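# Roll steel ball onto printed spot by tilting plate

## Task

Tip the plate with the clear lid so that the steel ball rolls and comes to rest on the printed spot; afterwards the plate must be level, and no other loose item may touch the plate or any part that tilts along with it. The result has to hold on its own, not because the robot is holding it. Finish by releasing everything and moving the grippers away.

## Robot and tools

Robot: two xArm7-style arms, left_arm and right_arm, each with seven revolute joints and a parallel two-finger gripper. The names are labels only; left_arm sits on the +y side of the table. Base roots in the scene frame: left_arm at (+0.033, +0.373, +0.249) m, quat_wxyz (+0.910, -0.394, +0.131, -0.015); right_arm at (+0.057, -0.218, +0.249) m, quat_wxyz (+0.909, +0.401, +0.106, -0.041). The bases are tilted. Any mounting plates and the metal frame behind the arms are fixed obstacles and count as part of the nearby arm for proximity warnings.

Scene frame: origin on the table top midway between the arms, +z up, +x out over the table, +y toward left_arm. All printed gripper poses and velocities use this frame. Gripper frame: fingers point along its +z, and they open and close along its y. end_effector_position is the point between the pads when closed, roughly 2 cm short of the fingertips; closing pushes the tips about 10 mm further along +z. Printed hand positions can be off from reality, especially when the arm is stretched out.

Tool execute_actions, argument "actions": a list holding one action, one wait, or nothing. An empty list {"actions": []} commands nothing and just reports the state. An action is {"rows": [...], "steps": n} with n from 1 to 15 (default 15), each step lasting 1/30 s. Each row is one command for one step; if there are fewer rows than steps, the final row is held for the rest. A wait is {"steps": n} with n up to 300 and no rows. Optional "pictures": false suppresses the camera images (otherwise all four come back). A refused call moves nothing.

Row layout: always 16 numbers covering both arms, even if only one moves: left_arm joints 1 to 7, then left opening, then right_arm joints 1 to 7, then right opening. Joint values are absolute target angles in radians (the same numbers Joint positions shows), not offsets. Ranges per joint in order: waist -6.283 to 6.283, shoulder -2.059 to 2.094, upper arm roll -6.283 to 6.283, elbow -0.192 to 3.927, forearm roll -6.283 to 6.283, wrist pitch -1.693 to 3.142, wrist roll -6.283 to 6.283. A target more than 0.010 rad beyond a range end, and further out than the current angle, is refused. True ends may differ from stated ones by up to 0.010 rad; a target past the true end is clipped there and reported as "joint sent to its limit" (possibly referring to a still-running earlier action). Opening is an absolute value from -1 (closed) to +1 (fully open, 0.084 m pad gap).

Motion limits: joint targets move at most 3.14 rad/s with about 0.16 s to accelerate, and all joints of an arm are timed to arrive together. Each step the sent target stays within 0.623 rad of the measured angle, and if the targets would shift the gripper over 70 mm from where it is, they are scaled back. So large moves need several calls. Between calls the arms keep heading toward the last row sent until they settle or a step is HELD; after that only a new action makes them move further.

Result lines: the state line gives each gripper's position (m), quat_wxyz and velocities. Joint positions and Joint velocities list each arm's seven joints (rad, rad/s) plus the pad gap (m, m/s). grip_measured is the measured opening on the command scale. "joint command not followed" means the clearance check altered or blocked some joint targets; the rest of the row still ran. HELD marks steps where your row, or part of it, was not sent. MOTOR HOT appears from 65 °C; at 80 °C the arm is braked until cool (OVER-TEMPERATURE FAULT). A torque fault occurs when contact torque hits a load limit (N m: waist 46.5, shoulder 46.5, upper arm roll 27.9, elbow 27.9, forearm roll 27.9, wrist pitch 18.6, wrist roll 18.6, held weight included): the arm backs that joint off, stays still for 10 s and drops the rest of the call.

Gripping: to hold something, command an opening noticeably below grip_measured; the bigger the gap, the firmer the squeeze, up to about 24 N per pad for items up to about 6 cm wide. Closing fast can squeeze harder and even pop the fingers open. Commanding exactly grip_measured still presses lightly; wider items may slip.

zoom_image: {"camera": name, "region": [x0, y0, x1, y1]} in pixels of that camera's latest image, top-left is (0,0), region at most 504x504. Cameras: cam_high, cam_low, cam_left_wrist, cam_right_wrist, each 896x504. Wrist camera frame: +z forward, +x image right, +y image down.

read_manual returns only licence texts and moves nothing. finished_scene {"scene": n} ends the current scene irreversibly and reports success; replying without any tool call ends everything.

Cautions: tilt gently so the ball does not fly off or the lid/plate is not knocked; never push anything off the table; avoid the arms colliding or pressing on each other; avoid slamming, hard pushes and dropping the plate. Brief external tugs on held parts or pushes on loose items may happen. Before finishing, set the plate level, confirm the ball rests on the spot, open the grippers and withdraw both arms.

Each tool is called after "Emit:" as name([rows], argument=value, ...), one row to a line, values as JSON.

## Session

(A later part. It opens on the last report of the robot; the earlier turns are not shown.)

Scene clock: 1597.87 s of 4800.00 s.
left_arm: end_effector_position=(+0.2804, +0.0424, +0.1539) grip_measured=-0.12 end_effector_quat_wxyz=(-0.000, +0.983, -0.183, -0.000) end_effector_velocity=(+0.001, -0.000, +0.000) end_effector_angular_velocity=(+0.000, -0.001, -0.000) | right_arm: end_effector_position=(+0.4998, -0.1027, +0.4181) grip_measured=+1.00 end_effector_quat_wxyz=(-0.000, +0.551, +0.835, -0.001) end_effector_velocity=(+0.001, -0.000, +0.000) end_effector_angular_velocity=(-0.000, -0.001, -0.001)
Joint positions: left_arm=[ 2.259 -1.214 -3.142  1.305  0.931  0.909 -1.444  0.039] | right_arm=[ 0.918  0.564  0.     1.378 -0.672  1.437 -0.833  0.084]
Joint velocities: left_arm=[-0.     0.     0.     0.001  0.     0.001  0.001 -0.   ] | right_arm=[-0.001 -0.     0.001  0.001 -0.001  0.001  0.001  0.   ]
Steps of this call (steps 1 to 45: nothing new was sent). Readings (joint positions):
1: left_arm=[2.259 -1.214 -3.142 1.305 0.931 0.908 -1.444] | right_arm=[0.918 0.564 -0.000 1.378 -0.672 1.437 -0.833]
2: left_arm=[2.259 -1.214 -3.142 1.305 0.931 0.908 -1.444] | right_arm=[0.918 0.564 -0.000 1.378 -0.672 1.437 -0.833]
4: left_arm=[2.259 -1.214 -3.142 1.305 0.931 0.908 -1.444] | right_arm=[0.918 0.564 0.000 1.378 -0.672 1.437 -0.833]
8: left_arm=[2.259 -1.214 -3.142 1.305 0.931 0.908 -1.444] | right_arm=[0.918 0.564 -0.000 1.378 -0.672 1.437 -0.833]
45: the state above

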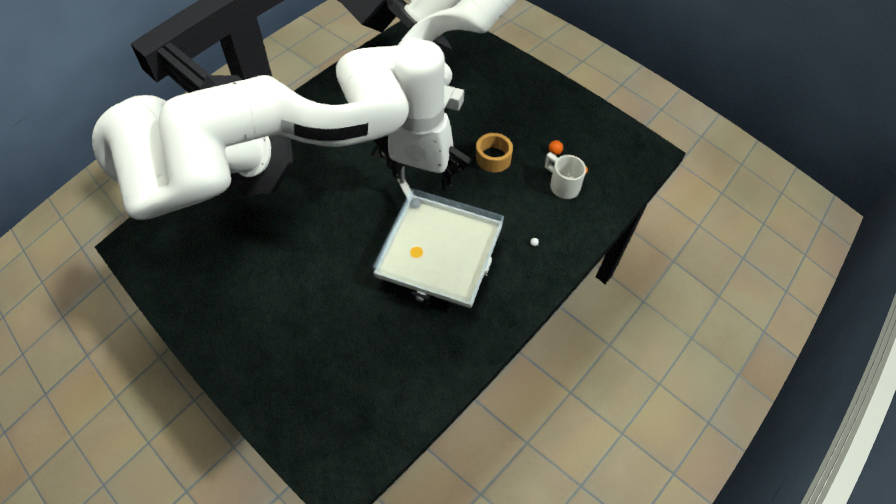

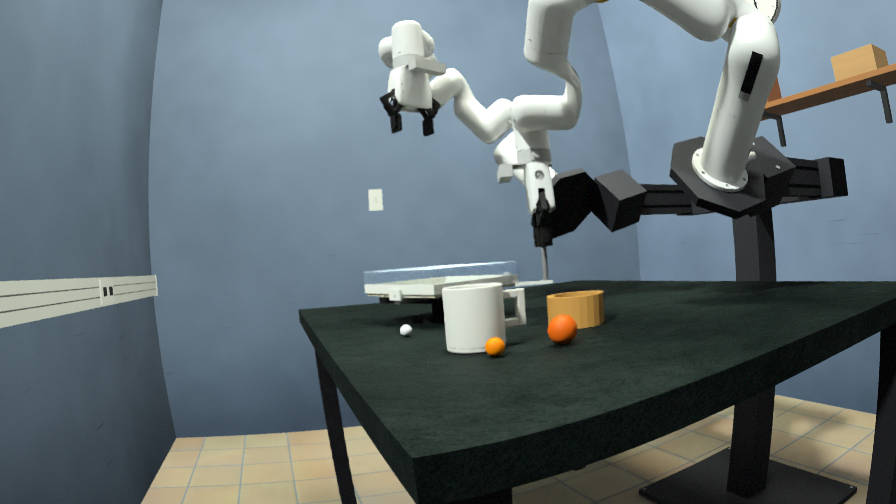

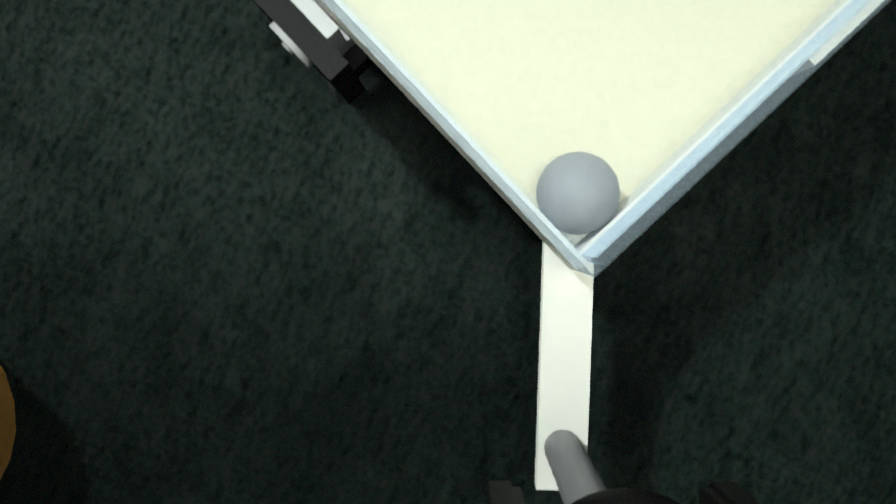

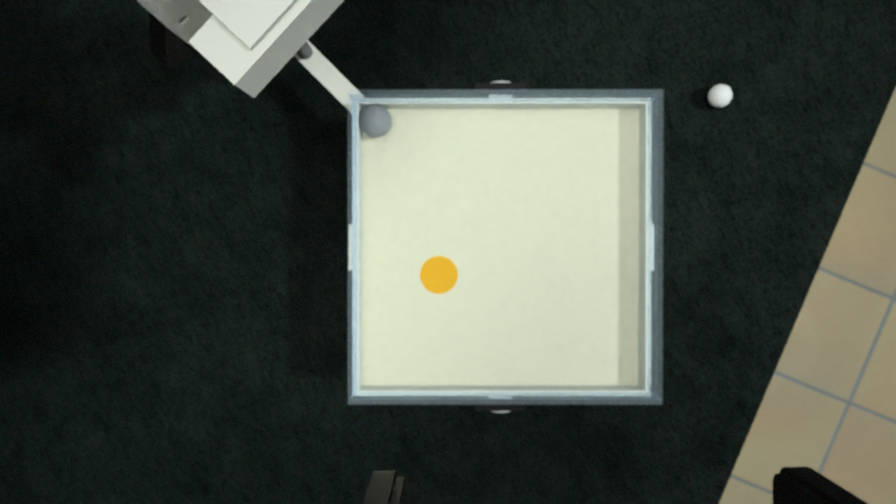

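Emit:
execute_actions([
  {"rows":[[2.2594,-1.2139,-3.1416,1.3053,0.9307,0.9085,-1.4439,-0.25,0.918,0.564,0,1.378,-0.672,1.437,-0.833,1],[2.2594,-1.2139,-3.1416,1.3053,0.9307,0.9085,-1.4439,-0.35,0.918,0.564,0,1.378,-0.672,1.437,-0.833,1],[2.2594,-1.2139,-3.1416,1.3053,0.9307,0.9085,-1.4439,-0.5,0.918,0.564,0,1.378,-0.672,1.437,-0.833,1]],"steps":15},
], pictures=false)

Emit:
execute_actions([
  {"rows":[[2.2561,-1.2150,-3.1416,1.3113,0.9246,0.9152,-1.4393,-0.5,0.918,0.564,0,1.378,-0.672,1.437,-0.833,1]],"steps":15},
], pictures=false)

Emit:
execute_actions([
  {"rows":[[2.2561,-1.2150,-3.1416,1.3113,0.9246,0.9152,-1.4393,-0.5,0.918,0.564,0,1.378,-0.672,1.437,-0.833,1]],"steps":15},
], pictures=true)

Emit:
execute_actions([
  {"rows":[[2.2561,-1.2150,-3.1416,1.3113,0.9246,0.9152,-1.4393,-0.5,0.918,0.564,0,1.378,-0.672,1.437,-0.833,1]],"steps":15},
], pictures=true)

Emit:
execute_actions([
  {"rows":[[2.2627,-1.2128,-3.1416,1.2993,0.9368,0.9018,-1.4485,-0.5,0.918,0.564,0,1.378,-0.672,1.437,-0.833,1]],"steps":15},
], pictures=true)

Emit:
execute_actions([
  {"rows":[[2.2627,-1.2128,-3.1416,1.2993,0.9368,0.9018,-1.4485,-0.5,0.918,0.564,0,1.378,-0.672,1.437,-0.833,1]],"steps":15},
], pictures=true)

Emit:
execute_actions([
  {"rows":[[2.2594,-1.2139,-3.1416,1.3053,0.9307,0.9085,-1.4439,-0.5,0.918,0.564,0,1.378,-0.672,1.437,-0.833,1]],"steps":15},
], pictures=true)

Emit:
execute_actions([
  {"steps":30},
], pictures=true)

Scene clock: 1718.37 s of 4800.00 s.
left_arm: end_effector_position=(+0.2803, +0.0424, +0.1539) grip_measured=-0.12 end_effector_quat_wxyz=(-0.000, +0.983, -0.183, -0.000) end_effector_velocity=(+0.000, -0.000, +0.000) end_effector_angular_velocity=(-0.000, +0.000, +0.002) | right_arm: end_effector_position=(+0.4998, -0.1027, +0.4181) grip_measured=+1.00 end_effector_quat_wxyz=(-0.000, +0.551, +0.835, -0.001) end_effector_velocity=(-0.000, +0.000, +0.000) end_effector_angular_velocity=(+0.000, +0.000, -0.001)
Joint positions: left_arm=[ 2.259 -1.214 -3.142  1.305  0.931  0.909 -1.444  0.039] | right_arm=[ 0.918  0.564 -0.     1.378 -0.672  1.437 -0.833  0.084]
Joint velocities: left_arm=[ 0.     0.    -0.     0.    -0.     0.    -0.001  0.   ] | right_arm=[ 0.001 -0.    -0.    -0.     0.001 -0.     0.001 -0.   ]
Steps of this call (steps 1 to 90: nothing new was sent; then 117.00 s passed at rest; steps 91 to 105: all 15 steps of this action). Readings (joint positions):
91: left_arm=[2.259 -1.214 -3.142 1.305 0.931 0.909 -1.444] | right_arm=[0.918 0.564 0.000 1.378 -0.672 1.437 -0.833]
92: left_arm=[2.259 -1.214 -3.142 1.305 0.931 0.909 -1.444] | right_arm=[0.918 0.564 -0.000 1.378 -0.672 1.437 -0.833]
94: left_arm=[2.259 -1.214 -3.142 1.305 0.931 0.909 -1.444] | right_arm=[0.918 0.564 -0.000 1.378 -0.672 1.437 -0.833]
98: left_arm=[2.259 -1.214 -3.142 1.305 0.931 0.909 -1.444] | right_arm=[0.918 0.564 -0.000 1.378 -0.672 1.437 -0.833]
105: the state above

Scene clock: 1718.87 s of 4800.00 s.
left_arm: end_effector_position=(+0.2808, +0.0423, +0.1549) grip_measured=-0.12 end_effector_quat_wxyz=(-0.003, +0.983, -0.183, -0.000) end_effector_velocity=(-0.000, +0.000, +0.000) end_effector_angular_velocity=(+0.002, +0.001, +0.000) | right_arm: end_effector_position=(+0.4998, -0.1027, +0.4181) grip_measured=+1.00 end_effector_quat_wxyz=(-0.000, +0.551, +0.835, -0.001) end_effector_velocity=(-0.000, +0.000, +0.000) end_effector_angular_velocity=(+0.000, -0.000, +0.001)
Joint positions: left_arm=[ 2.256 -1.215 -3.141  1.31   0.924  0.916 -1.439  0.039] | right_arm=[ 0.918  0.564 -0.     1.378 -0.672  1.437 -0.833  0.084]
Joint velocities: left_arm=[-0.     0.    -0.001  0.001 -0.003  0.003  0.002 -0.   ] | right_arm=[ 0.     0.     0.001 -0.001 -0.    -0.     0.    -0.   ]
Steps of this call (steps 1 to 15: all 15 steps of this action). Readings (joint positions):
1: left_arm=[2.259 -1.214 -3.142 1.305 0.931 0.909 -1.444] | right_arm=[0.918 0.564 0.000 1.378 -0.672 1.437 -0.833]
2: left_arm=[2.259 -1.214 -3.142 1.306 0.930 0.910 -1.443] | right_arm=[0.918 0.564 -0.000 1.378 -0.672 1.437 -0.833]
4: left_arm=[2.258 -1.215 -3.141 1.308 0.928 0.912 -1.442] | right_arm=[0.918 0.564 0.000 1.378 -0.672 1.437 -0.833]
8: left_arm=[2.257 -1.215 -3.141 1.310 0.925 0.915 -1.440] | right_arm=[0.918 0.564 0.000 1.378 -0.672 1.437 -0.833]
15: the state above

Scene clock: 1719.37 s of 4800.00 s.
left_arm: end_effector_position=(+0.2810, +0.0420, +0.1552) grip_measured=-0.12 end_effector_quat_wxyz=(-0.002, +0.983, -0.183, -0.000) end_effector_velocity=(-0.000, -0.000, +0.000) end_effector_angular_velocity=(-0.001, -0.000, -0.001) | right_arm: end_effector_position=(+0.4998, -0.1027, +0.4181) grip_measured=+1.00 end_effector_quat_wxyz=(-0.000, +0.551, +0.835, -0.001) end_effector_velocity=(-0.000, +0.000, +0.000) end_effector_angular_velocity=(+0.000, -0.000, +0.000)
Joint positions: left_arm=[ 2.256 -1.215 -3.142  1.311  0.924  0.915 -1.439  0.039] | right_arm=[ 0.918  0.564 -0.     1.378 -0.672  1.437 -0.833  0.084]
Joint velocities: left_arm=[-0.     0.    -0.001  0.001  0.    -0.     0.001 -0.   ] | right_arm=[ 0.  0.  0. -0.  0.  0.  0. -0.]
Steps of this call (steps 1 to 15: all 15 steps of this action). Readings (joint positions):
1: left_arm=[2.256 -1.215 -3.141 1.311 0.924 0.916 -1.439] | right_arm=[0.918 0.564 -0.000 1.378 -0.672 1.437 -0.833]
2: left_arm=[2.256 -1.215 -3.141 1.311 0.924 0.916 -1.439] | right_arm=[0.918 0.564 -0.000 1.378 -0.672 1.437 -0.833]
4: left_arm=[2.256 -1.215 -3.141 1.311 0.924 0.916 -1.439] | right_arm=[0.918 0.564 -0.000 1.378 -0.672 1.437 -0.833]
8: left_arm=[2.256 -1.215 -3.142 1.311 0.924 0.916 -1.439] | right_arm=[0.918 0.564 0.000 1.378 -0.672 1.437 -0.833]
15: the state above

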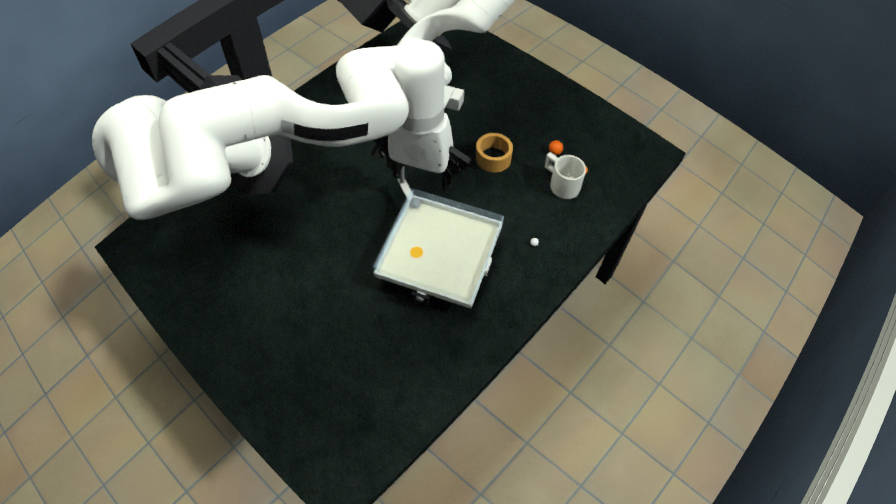

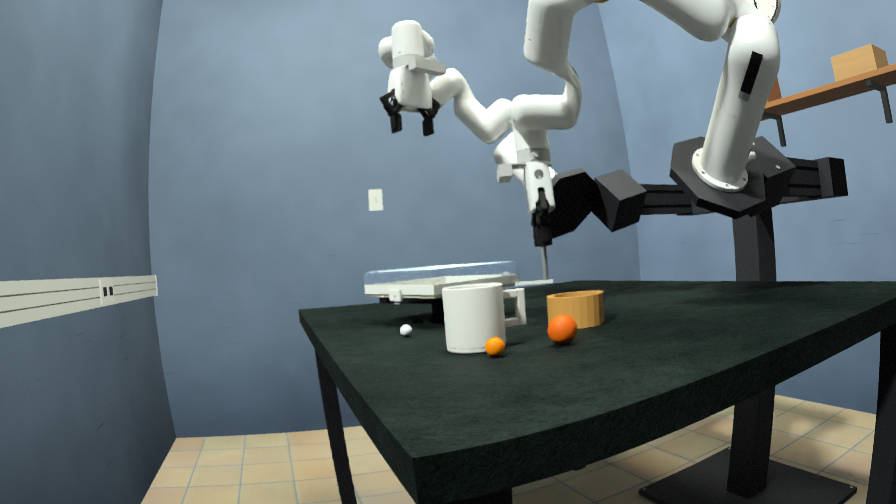

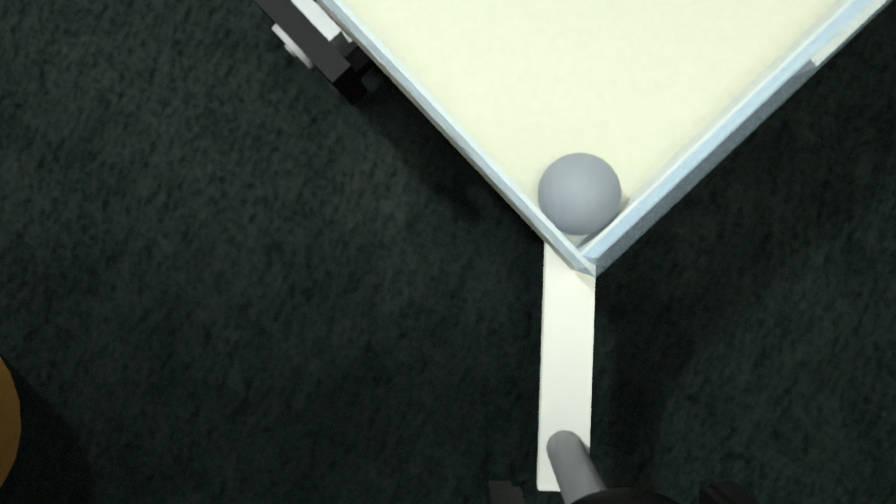

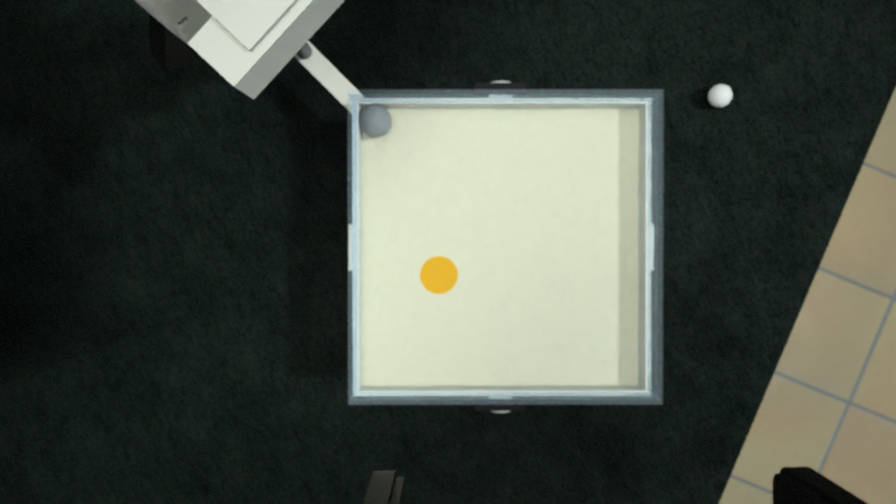

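Scene clock: 1719.87 s of 4800.00 s.
left_arm: end_effector_position=(+0.2810, +0.0419, +0.1553) grip_measured=-0.12 end_effector_quat_wxyz=(-0.002, +0.983, -0.183, -0.000) end_effector_velocity=(+0.000, +0.000, -0.000) end_effector_angular_velocity=(+0.000, +0.000, +0.001) | right_arm: end_effector_position=(+0.4998, -0.1027, +0.4181) grip_measured=+1.00 end_effector_quat_wxyz=(-0.000, +0.551, +0.835, -0.001) end_effector_velocity=(+0.000, -0.000, +0.000) end_effector_angular_velocity=(+0.001, +0.001, -0.001)
Joint positions: left_arm=[ 2.256 -1.215 -3.142  1.311  0.925  0.915 -1.439  0.039] | right_arm=[ 0.918  0.564 -0.     1.378 -0.672  1.437 -0.833  0.084]
Joint velocities: left_arm=[ 0.001 -0.    -0.     0.     0.     0.    -0.    -0.   ] | right_arm=[-0.    -0.     0.     0.001  0.001 -0.    -0.    -0.   ]
Steps of this call (steps 1 to 15: all 15 steps of this action). Readings (joint positions):
1: left_arm=[2.256 -1.215 -3.142 1.311 0.925 0.915 -1.439] | right_arm=[0.918 0.564 0.000 1.378 -0.672 1.437 -0.833]
2: left_arm=[2.256 -1.215 -3.142 1.311 0.925 0.915 -1.439] | right_arm=[0.918 0.564 -0.000 1.378 -0.672 1.437 -0.833]
4: left_arm=[2.256 -1.215 -3.142 1.311 0.925 0.915 -1.439] | right_arm=[0.918 0.564 -0.000 1.378 -0.672 1.437 -0.833]
8: left_arm=[2.256 -1.215 -3.142 1.311 0.925 0.915 -1.439] | right_arm=[0.918 0.564 -0.000 1.378 -0.672 1.437 -0.833]
15: the state above

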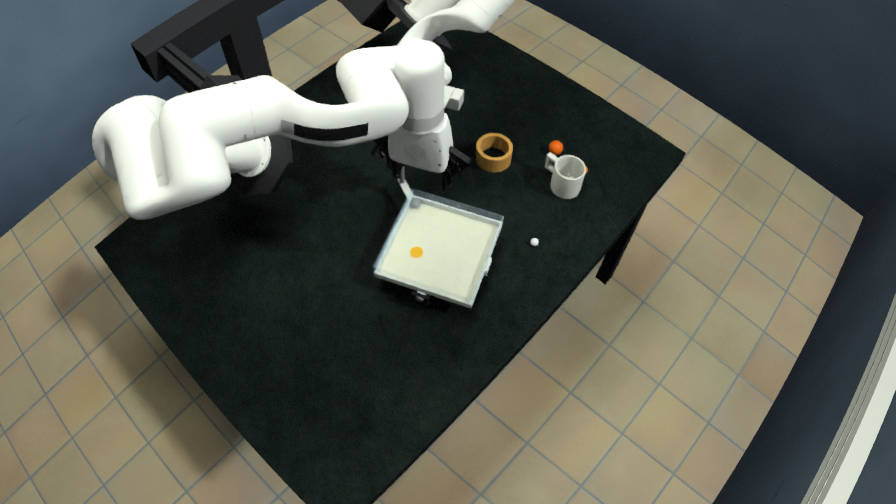

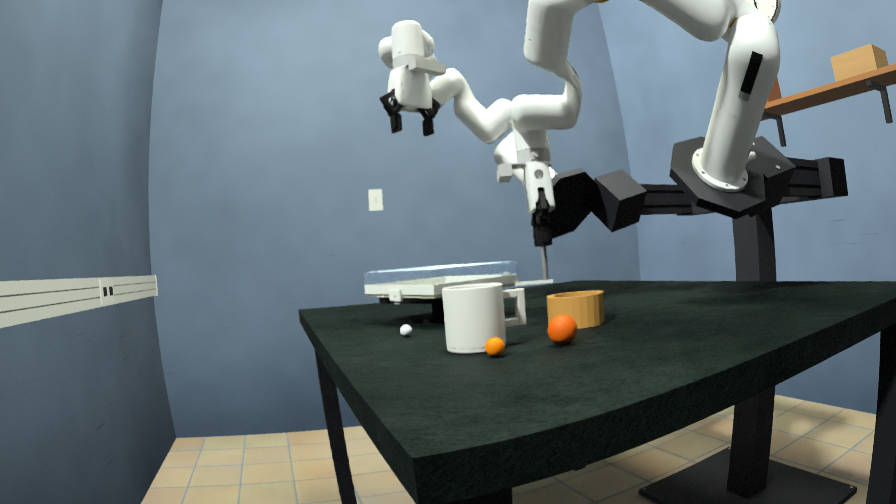

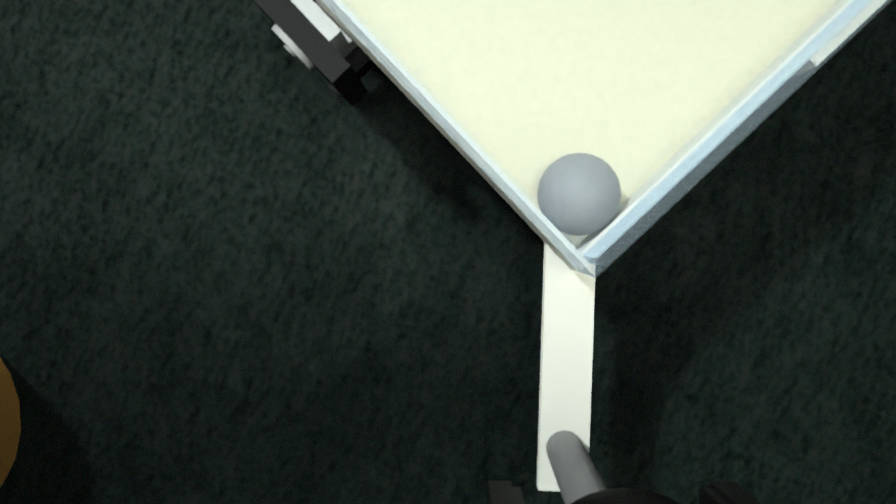

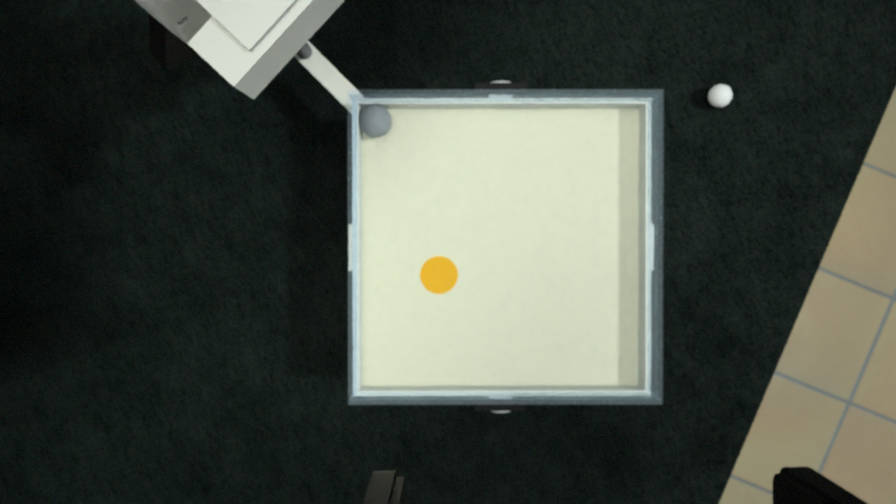

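Scene clock: 1720.37 s of 4800.00 s.
left_arm: end_effector_position=(+0.2800, +0.0428, +0.1528) grip_measured=-0.12 end_effector_quat_wxyz=(+0.002, +0.983, -0.183, -0.000) end_effector_velocity=(-0.001, +0.000, -0.001) end_effector_angular_velocity=(-0.000, +0.001, +0.000) | right_arm: end_effector_position=(+0.4998, -0.1027, +0.4181) grip_measured=+1.00 end_effector_quat_wxyz=(-0.000, +0.551, +0.835, -0.001) end_effector_velocity=(+0.000, +0.000, -0.000) end_effector_angular_velocity=(-0.001, -0.000, +0.000)
Joint positions: left_arm=[ 2.263 -1.213 -3.141  1.3    0.937  0.902 -1.448  0.039] | right_arm=[ 0.918  0.564 -0.     1.378 -0.672  1.437 -0.833  0.084]
Joint velocities: left_arm=[ 0.001 -0.001 -0.    -0.002  0.001 -0.002 -0.002 -0.   ] | right_arm=[ 0.     0.    -0.    -0.    -0.001 -0.     0.     0.   ]
Steps of this call (steps 1 to 15: all 15 steps of this action). Readings (joint positions):
1: left_arm=[2.256 -1.215 -3.142 1.311 0.925 0.915 -1.439] | right_arm=[0.918 0.564 0.000 1.378 -0.672 1.437 -0.833]
2: left_arm=[2.257 -1.215 -3.142 1.310 0.926 0.914 -1.441] | right_arm=[0.918 0.564 0.000 1.378 -0.672 1.437 -0.833]
4: left_arm=[2.259 -1.213 -3.142 1.306 0.931 0.909 -1.444] | right_arm=[0.918 0.564 -0.000 1.378 -0.672 1.437 -0.833]
8: left_arm=[2.262 -1.213 -3.141 1.301 0.935 0.904 -1.447] | right_arm=[0.918 0.564 0.000 1.378 -0.672 1.437 -0.833]
15: the state above

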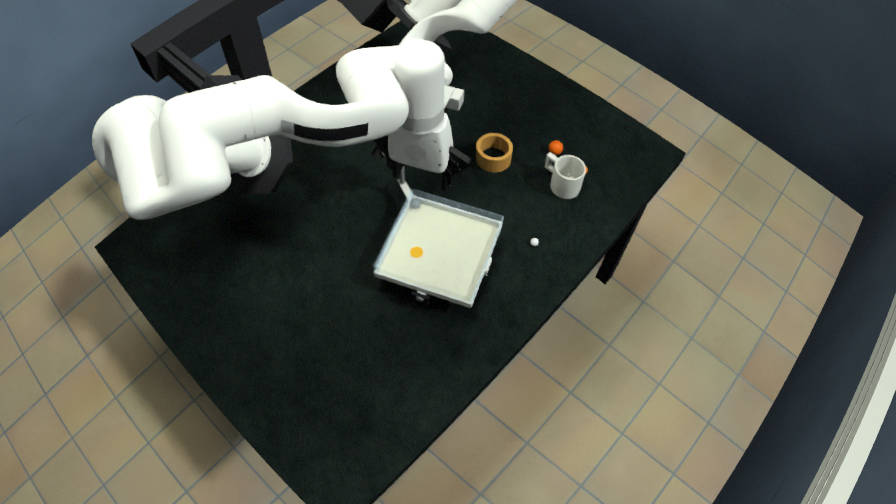

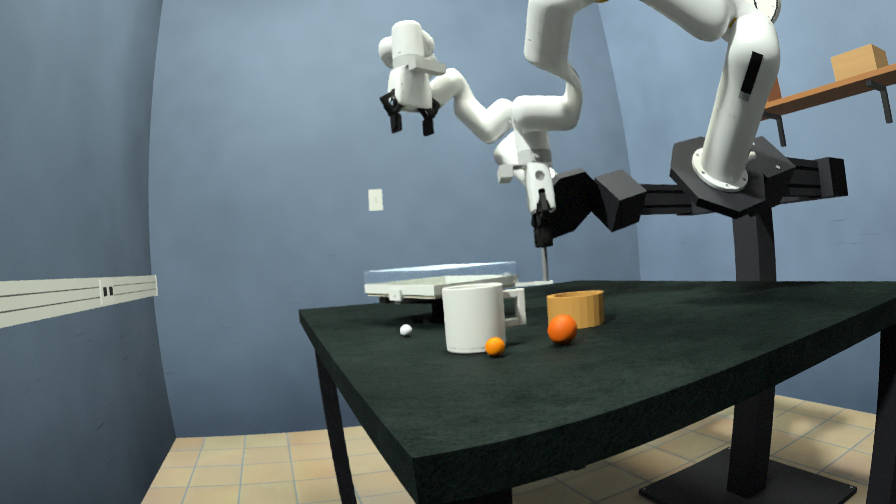

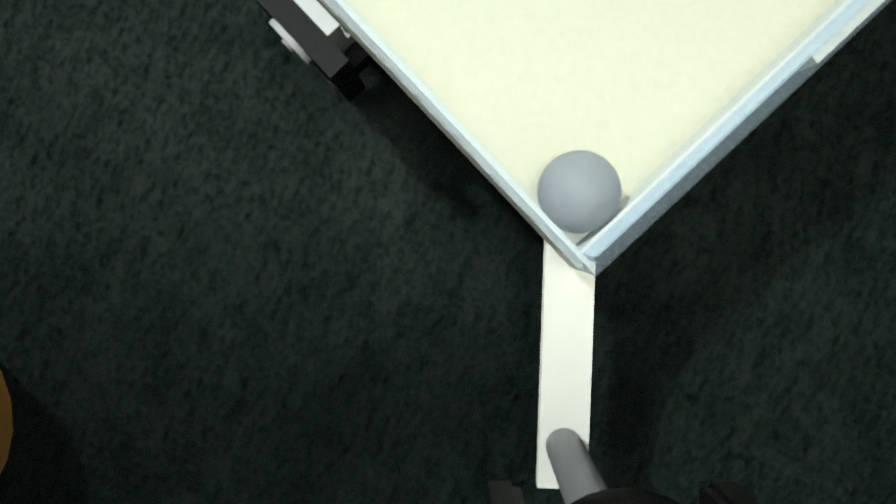

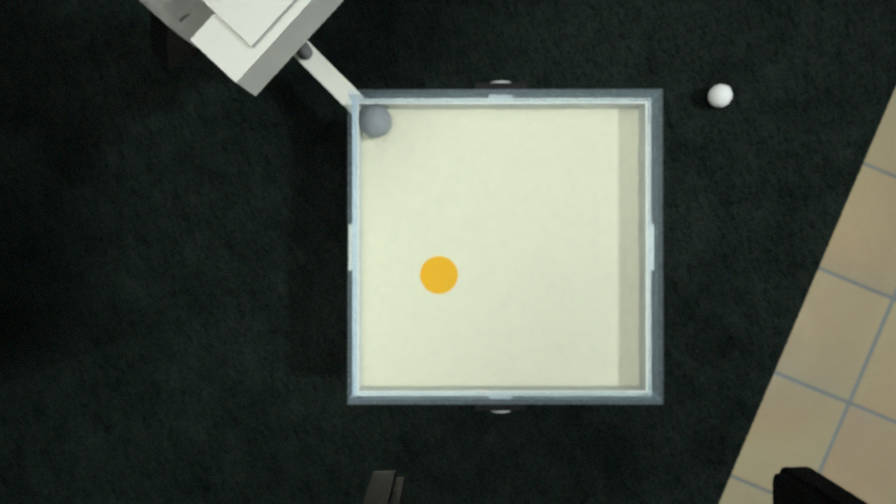

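Scene clock: 1720.87 s of 4800.00 s.
left_arm: end_effector_position=(+0.2798, +0.0429, +0.1526) grip_measured=-0.12 end_effector_quat_wxyz=(+0.001, +0.983, -0.183, -0.000) end_effector_velocity=(-0.000, +0.000, -0.000) end_effector_angular_velocity=(+0.000, -0.001, -0.001) | right_arm: end_effector_position=(+0.4998, -0.1027, +0.4181) grip_measured=+1.00 end_effector_quat_wxyz=(-0.000, +0.551, +0.835, -0.001) end_effector_velocity=(-0.000, +0.000, +0.000) end_effector_angular_velocity=(+0.000, -0.001, +0.001)
Joint positions: left_arm=[ 2.263 -1.213 -3.141  1.3    0.937  0.902 -1.448  0.039] | right_arm=[ 0.918  0.564 -0.     1.378 -0.672  1.437 -0.833  0.084]
Joint velocities: left_arm=[-0.001 -0.001  0.001 -0.     0.001 -0.001 -0.    -0.   ] | right_arm=[ 0.    -0.     0.001 -0.001 -0.001 -0.     0.001 -0.   ]
Steps of this call (steps 1 to 15: all 15 steps of this action). Readings (joint positions):
1: left_arm=[2.263 -1.213 -3.141 1.300 0.937 0.902 -1.448] | right_arm=[0.918 0.564 -0.000 1.378 -0.672 1.437 -0.833]
2: left_arm=[2.263 -1.213 -3.141 1.300 0.937 0.902 -1.448] | right_arm=[0.918 0.564 -0.000 1.378 -0.672 1.437 -0.833]
4: left_arm=[2.263 -1.213 -3.141 1.300 0.937 0.902 -1.448] | right_arm=[0.918 0.564 -0.000 1.378 -0.672 1.437 -0.833]
8: left_arm=[2.263 -1.213 -3.141 1.300 0.937 0.902 -1.448] | right_arm=[0.918 0.564 -0.000 1.378 -0.672 1.437 -0.833]
15: the state above

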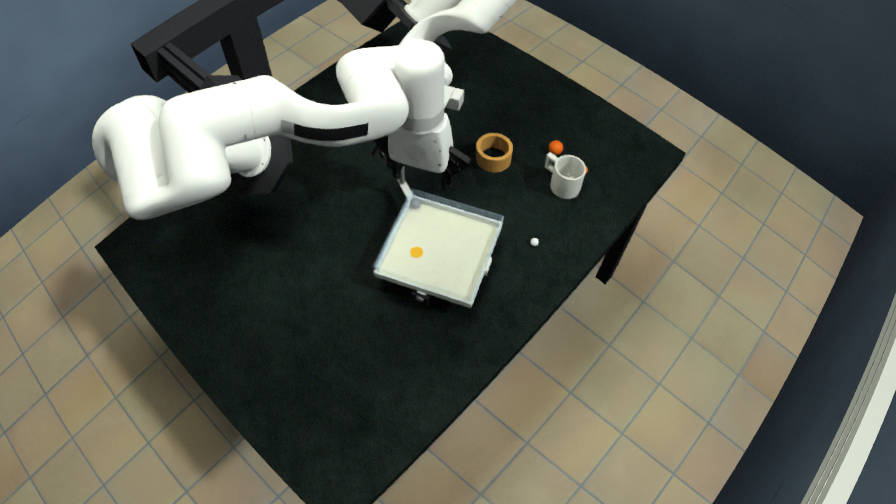

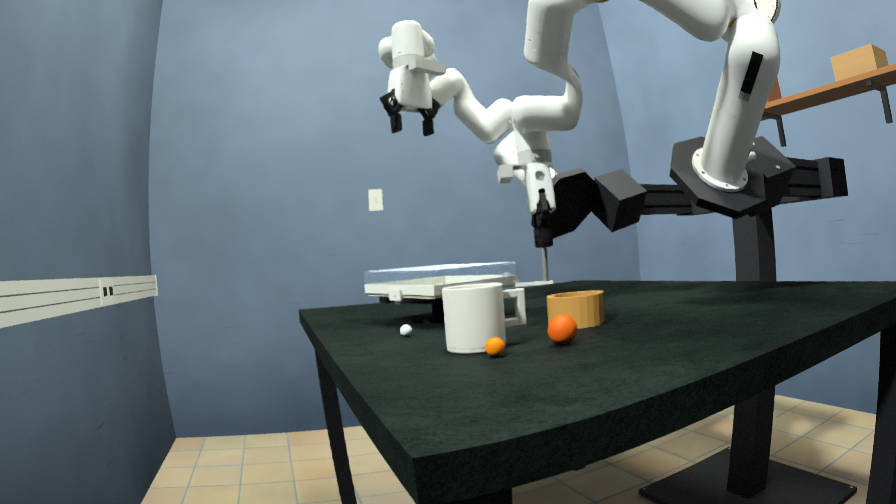

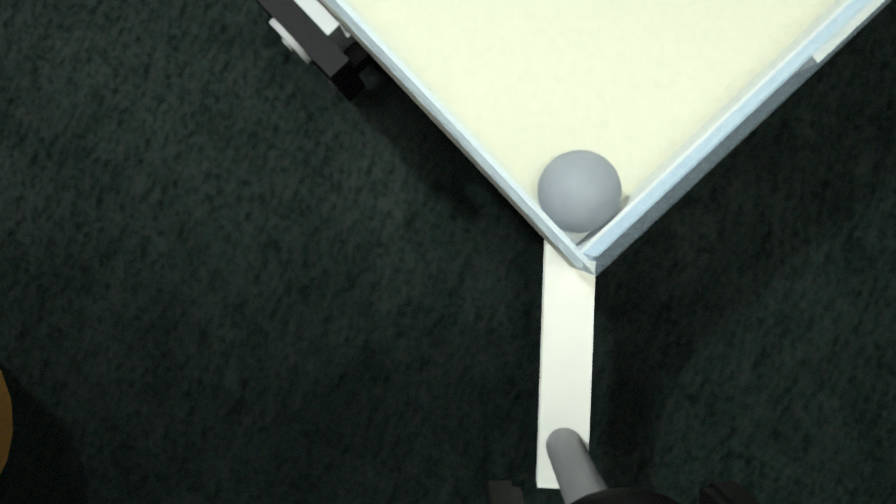

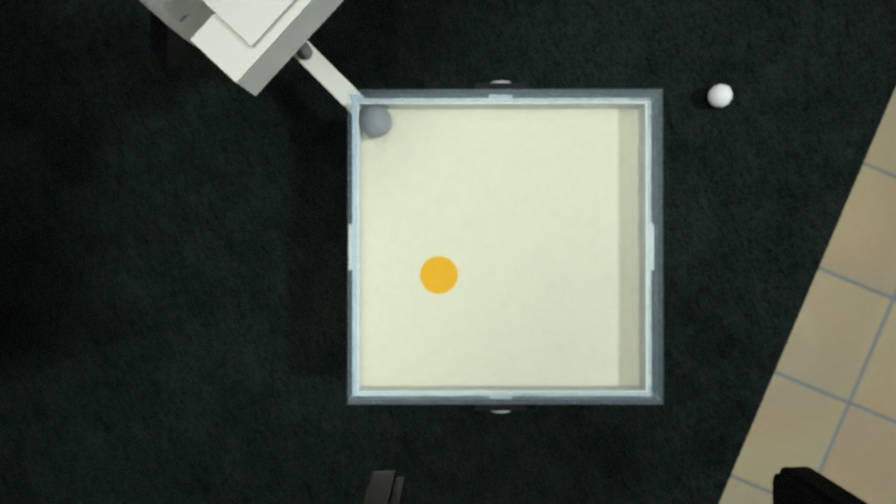

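Scene clock: 1721.37 s of 4800.00 s.
left_arm: end_effector_position=(+0.2802, +0.0426, +0.1537) grip_measured=-0.12 end_effector_quat_wxyz=(-0.001, +0.983, -0.183, -0.000) end_effector_velocity=(-0.000, -0.000, +0.001) end_effector_angular_velocity=(+0.000, +0.001, +0.000) | right_arm: end_effector_position=(+0.4998, -0.1027, +0.4181) grip_measured=+1.00 end_effector_quat_wxyz=(-0.000, +0.551, +0.835, -0.001) end_effector_velocity=(+0.000, +0.000, +0.000) end_effector_angular_velocity=(+0.001, -0.001, -0.000)
Joint positions: left_arm=[ 2.26  -1.214 -3.142  1.305  0.931  0.909 -1.444  0.039] | right_arm=[ 0.918  0.564 -0.     1.378 -0.672  1.437 -0.833  0.084]
Joint velocities: left_arm=[-0.     0.001 -0.002 -0.    -0.001  0.002  0.    -0.   ] | right_arm=[-0.    -0.     0.001  0.001 -0.001 -0.     0.     0.   ]
Steps of this call (steps 1 to 15: all 15 steps of this action). Readings (joint positions):
1: left_arm=[2.263 -1.213 -3.141 1.300 0.937 0.902 -1.448] | right_arm=[0.918 0.564 -0.000 1.378 -0.672 1.437 -0.833]
2: left_arm=[2.262 -1.213 -3.141 1.300 0.936 0.903 -1.448] | right_arm=[0.918 0.564 0.000 1.378 -0.672 1.437 -0.833]
4: left_arm=[2.261 -1.214 -3.141 1.302 0.934 0.905 -1.446] | right_arm=[0.918 0.564 0.000 1.378 -0.672 1.437 -0.833]
8: left_arm=[2.260 -1.214 -3.141 1.304 0.931 0.907 -1.445] | right_arm=[0.918 0.564 -0.000 1.378 -0.672 1.437 -0.833]
15: the state above

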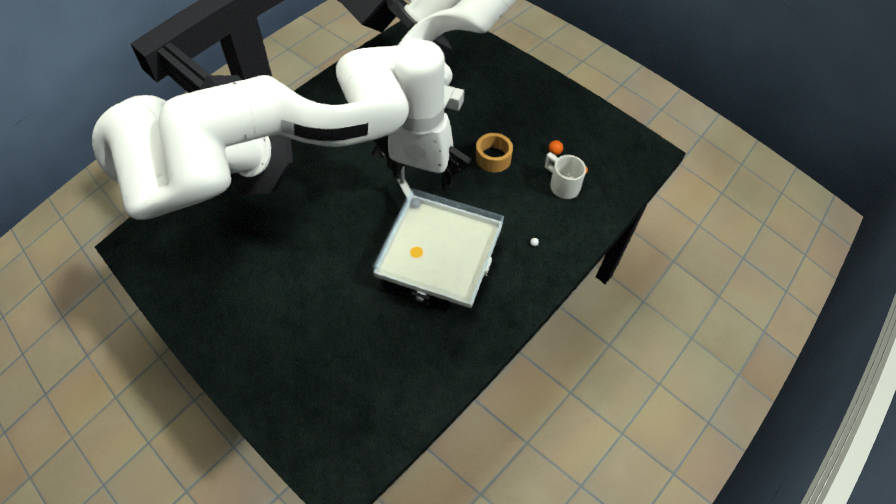

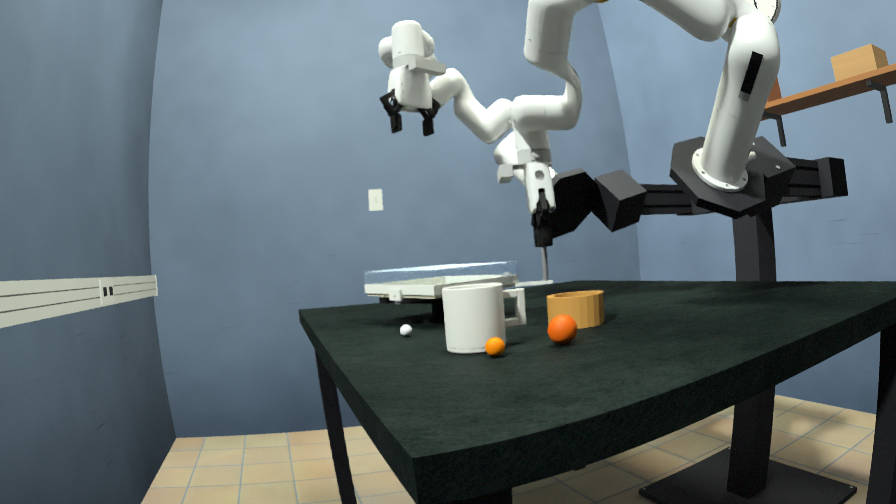

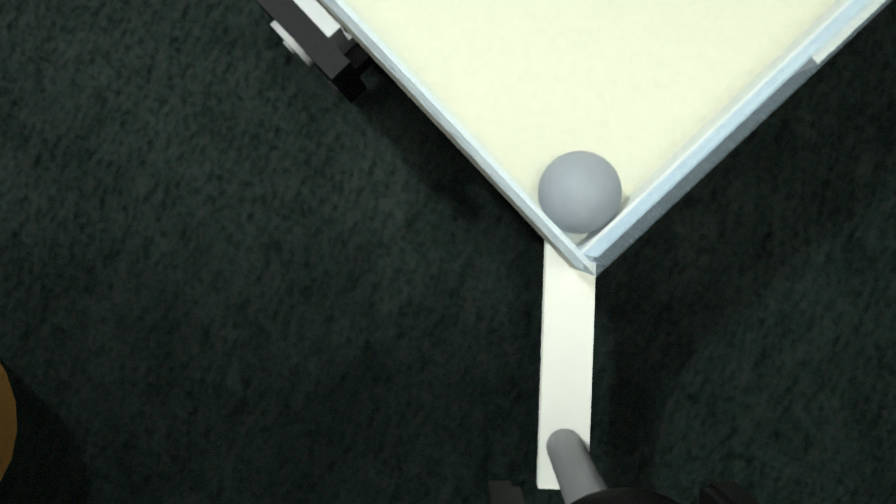

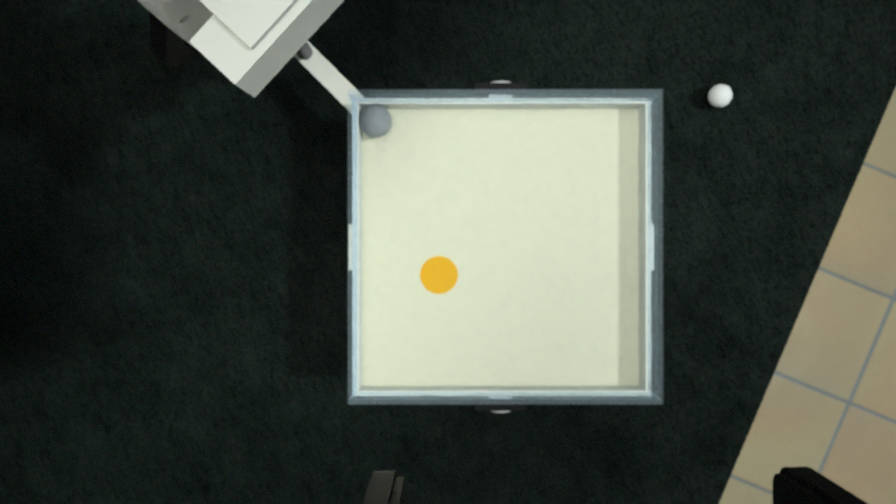

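Scene clock: 1722.37 s of 4800.00 s.
left_arm: end_effector_position=(+0.2803, +0.0424, +0.1539) grip_measured=-0.12 end_effector_quat_wxyz=(-0.000, +0.983, -0.183, -0.000) end_effector_velocity=(-0.000, +0.000, -0.000) end_effector_angular_velocity=(-0.000, +0.000, -0.001) | right_arm: end_effector_position=(+0.4998, -0.1027, +0.4181) grip_measured=+1.00 end_effector_quat_wxyz=(-0.000, +0.551, +0.835, -0.001) end_effector_velocity=(+0.000, -0.000, -0.000) end_effector_angular_velocity=(-0.001, -0.001, -0.000)
Joint positions: left_arm=[ 2.259 -1.214 -3.142  1.305  0.931  0.909 -1.444  0.039] | right_arm=[ 0.918  0.564 -0.     1.378 -0.672  1.437 -0.833  0.084]
Joint velocities: left_arm=[-0.     0.     0.    -0.001  0.    -0.001 -0.    -0.   ] | right_arm=[ 0.    -0.    -0.001 -0.    -0.001 -0.    -0.    -0.   ]
Steps of this call (steps 1 to 15: the robot went on to your last target; steps 16 to 30: nothing new was sent). Readings (joint positions):
1: left_arm=[2.259 -1.214 -3.142 1.305 0.931 0.909 -1.444] | right_arm=[0.918 0.564 -0.000 1.378 -0.672 1.437 -0.833]
2: left_arm=[2.259 -1.214 -3.142 1.305 0.931 0.909 -1.444] | right_arm=[0.918 0.564 0.000 1.378 -0.672 1.437 -0.833]
4: left_arm=[2.259 -1.214 -3.142 1.305 0.931 0.909 -1.444] | right_arm=[0.918 0.564 -0.000 1.378 -0.672 1.437 -0.833]
8: left_arm=[2.259 -1.214 -3.142 1.305 0.931 0.909 -1.444] | right_arm=[0.918 0.564 0.000 1.378 -0.672 1.437 -0.833]
30: the state above
All arms were judged still, so your last target was given up. Only a new action makes them travel on or press farther. Fingers that are still opening or closing keep moving.

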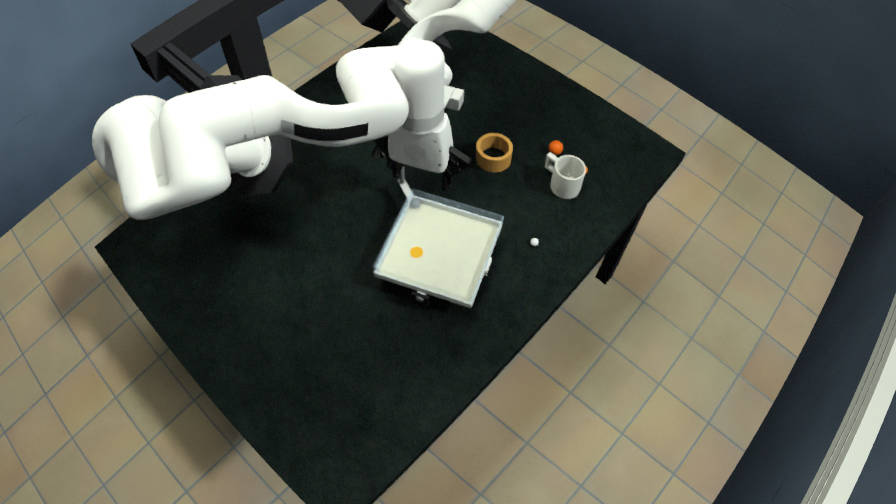

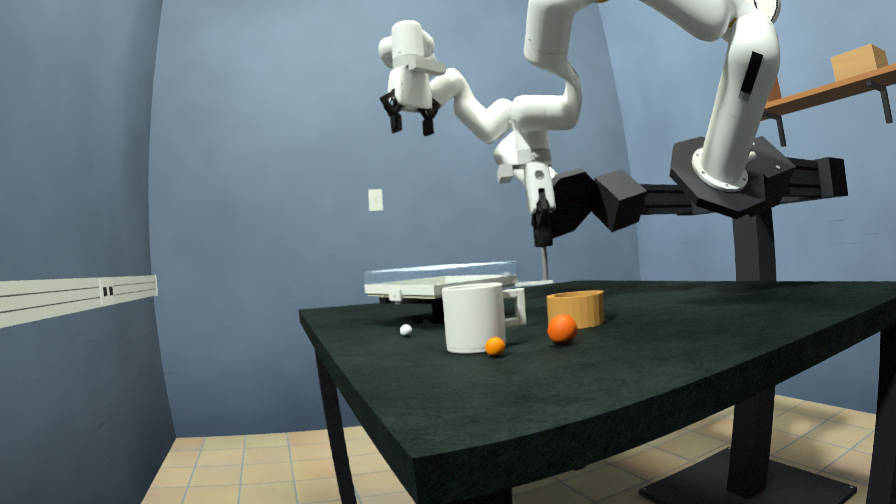

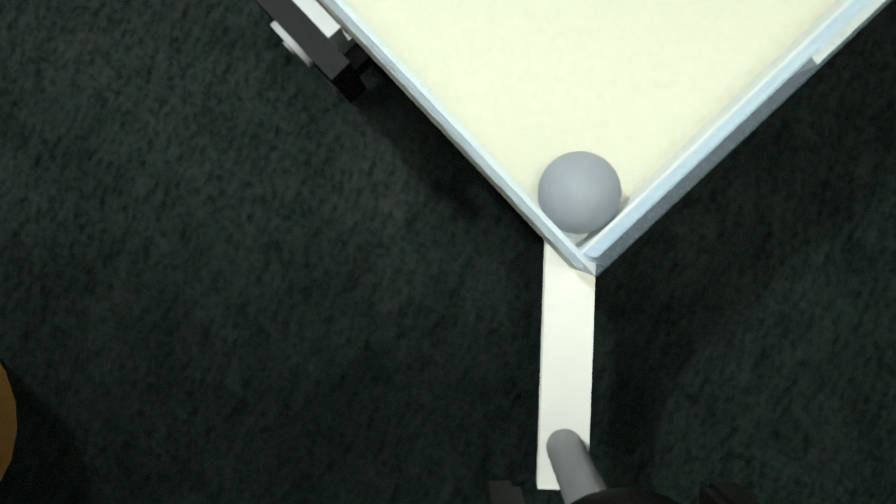

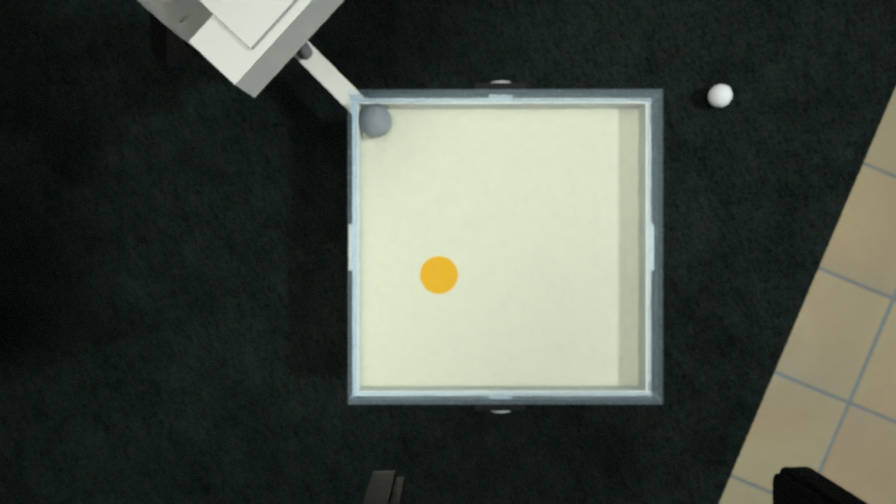

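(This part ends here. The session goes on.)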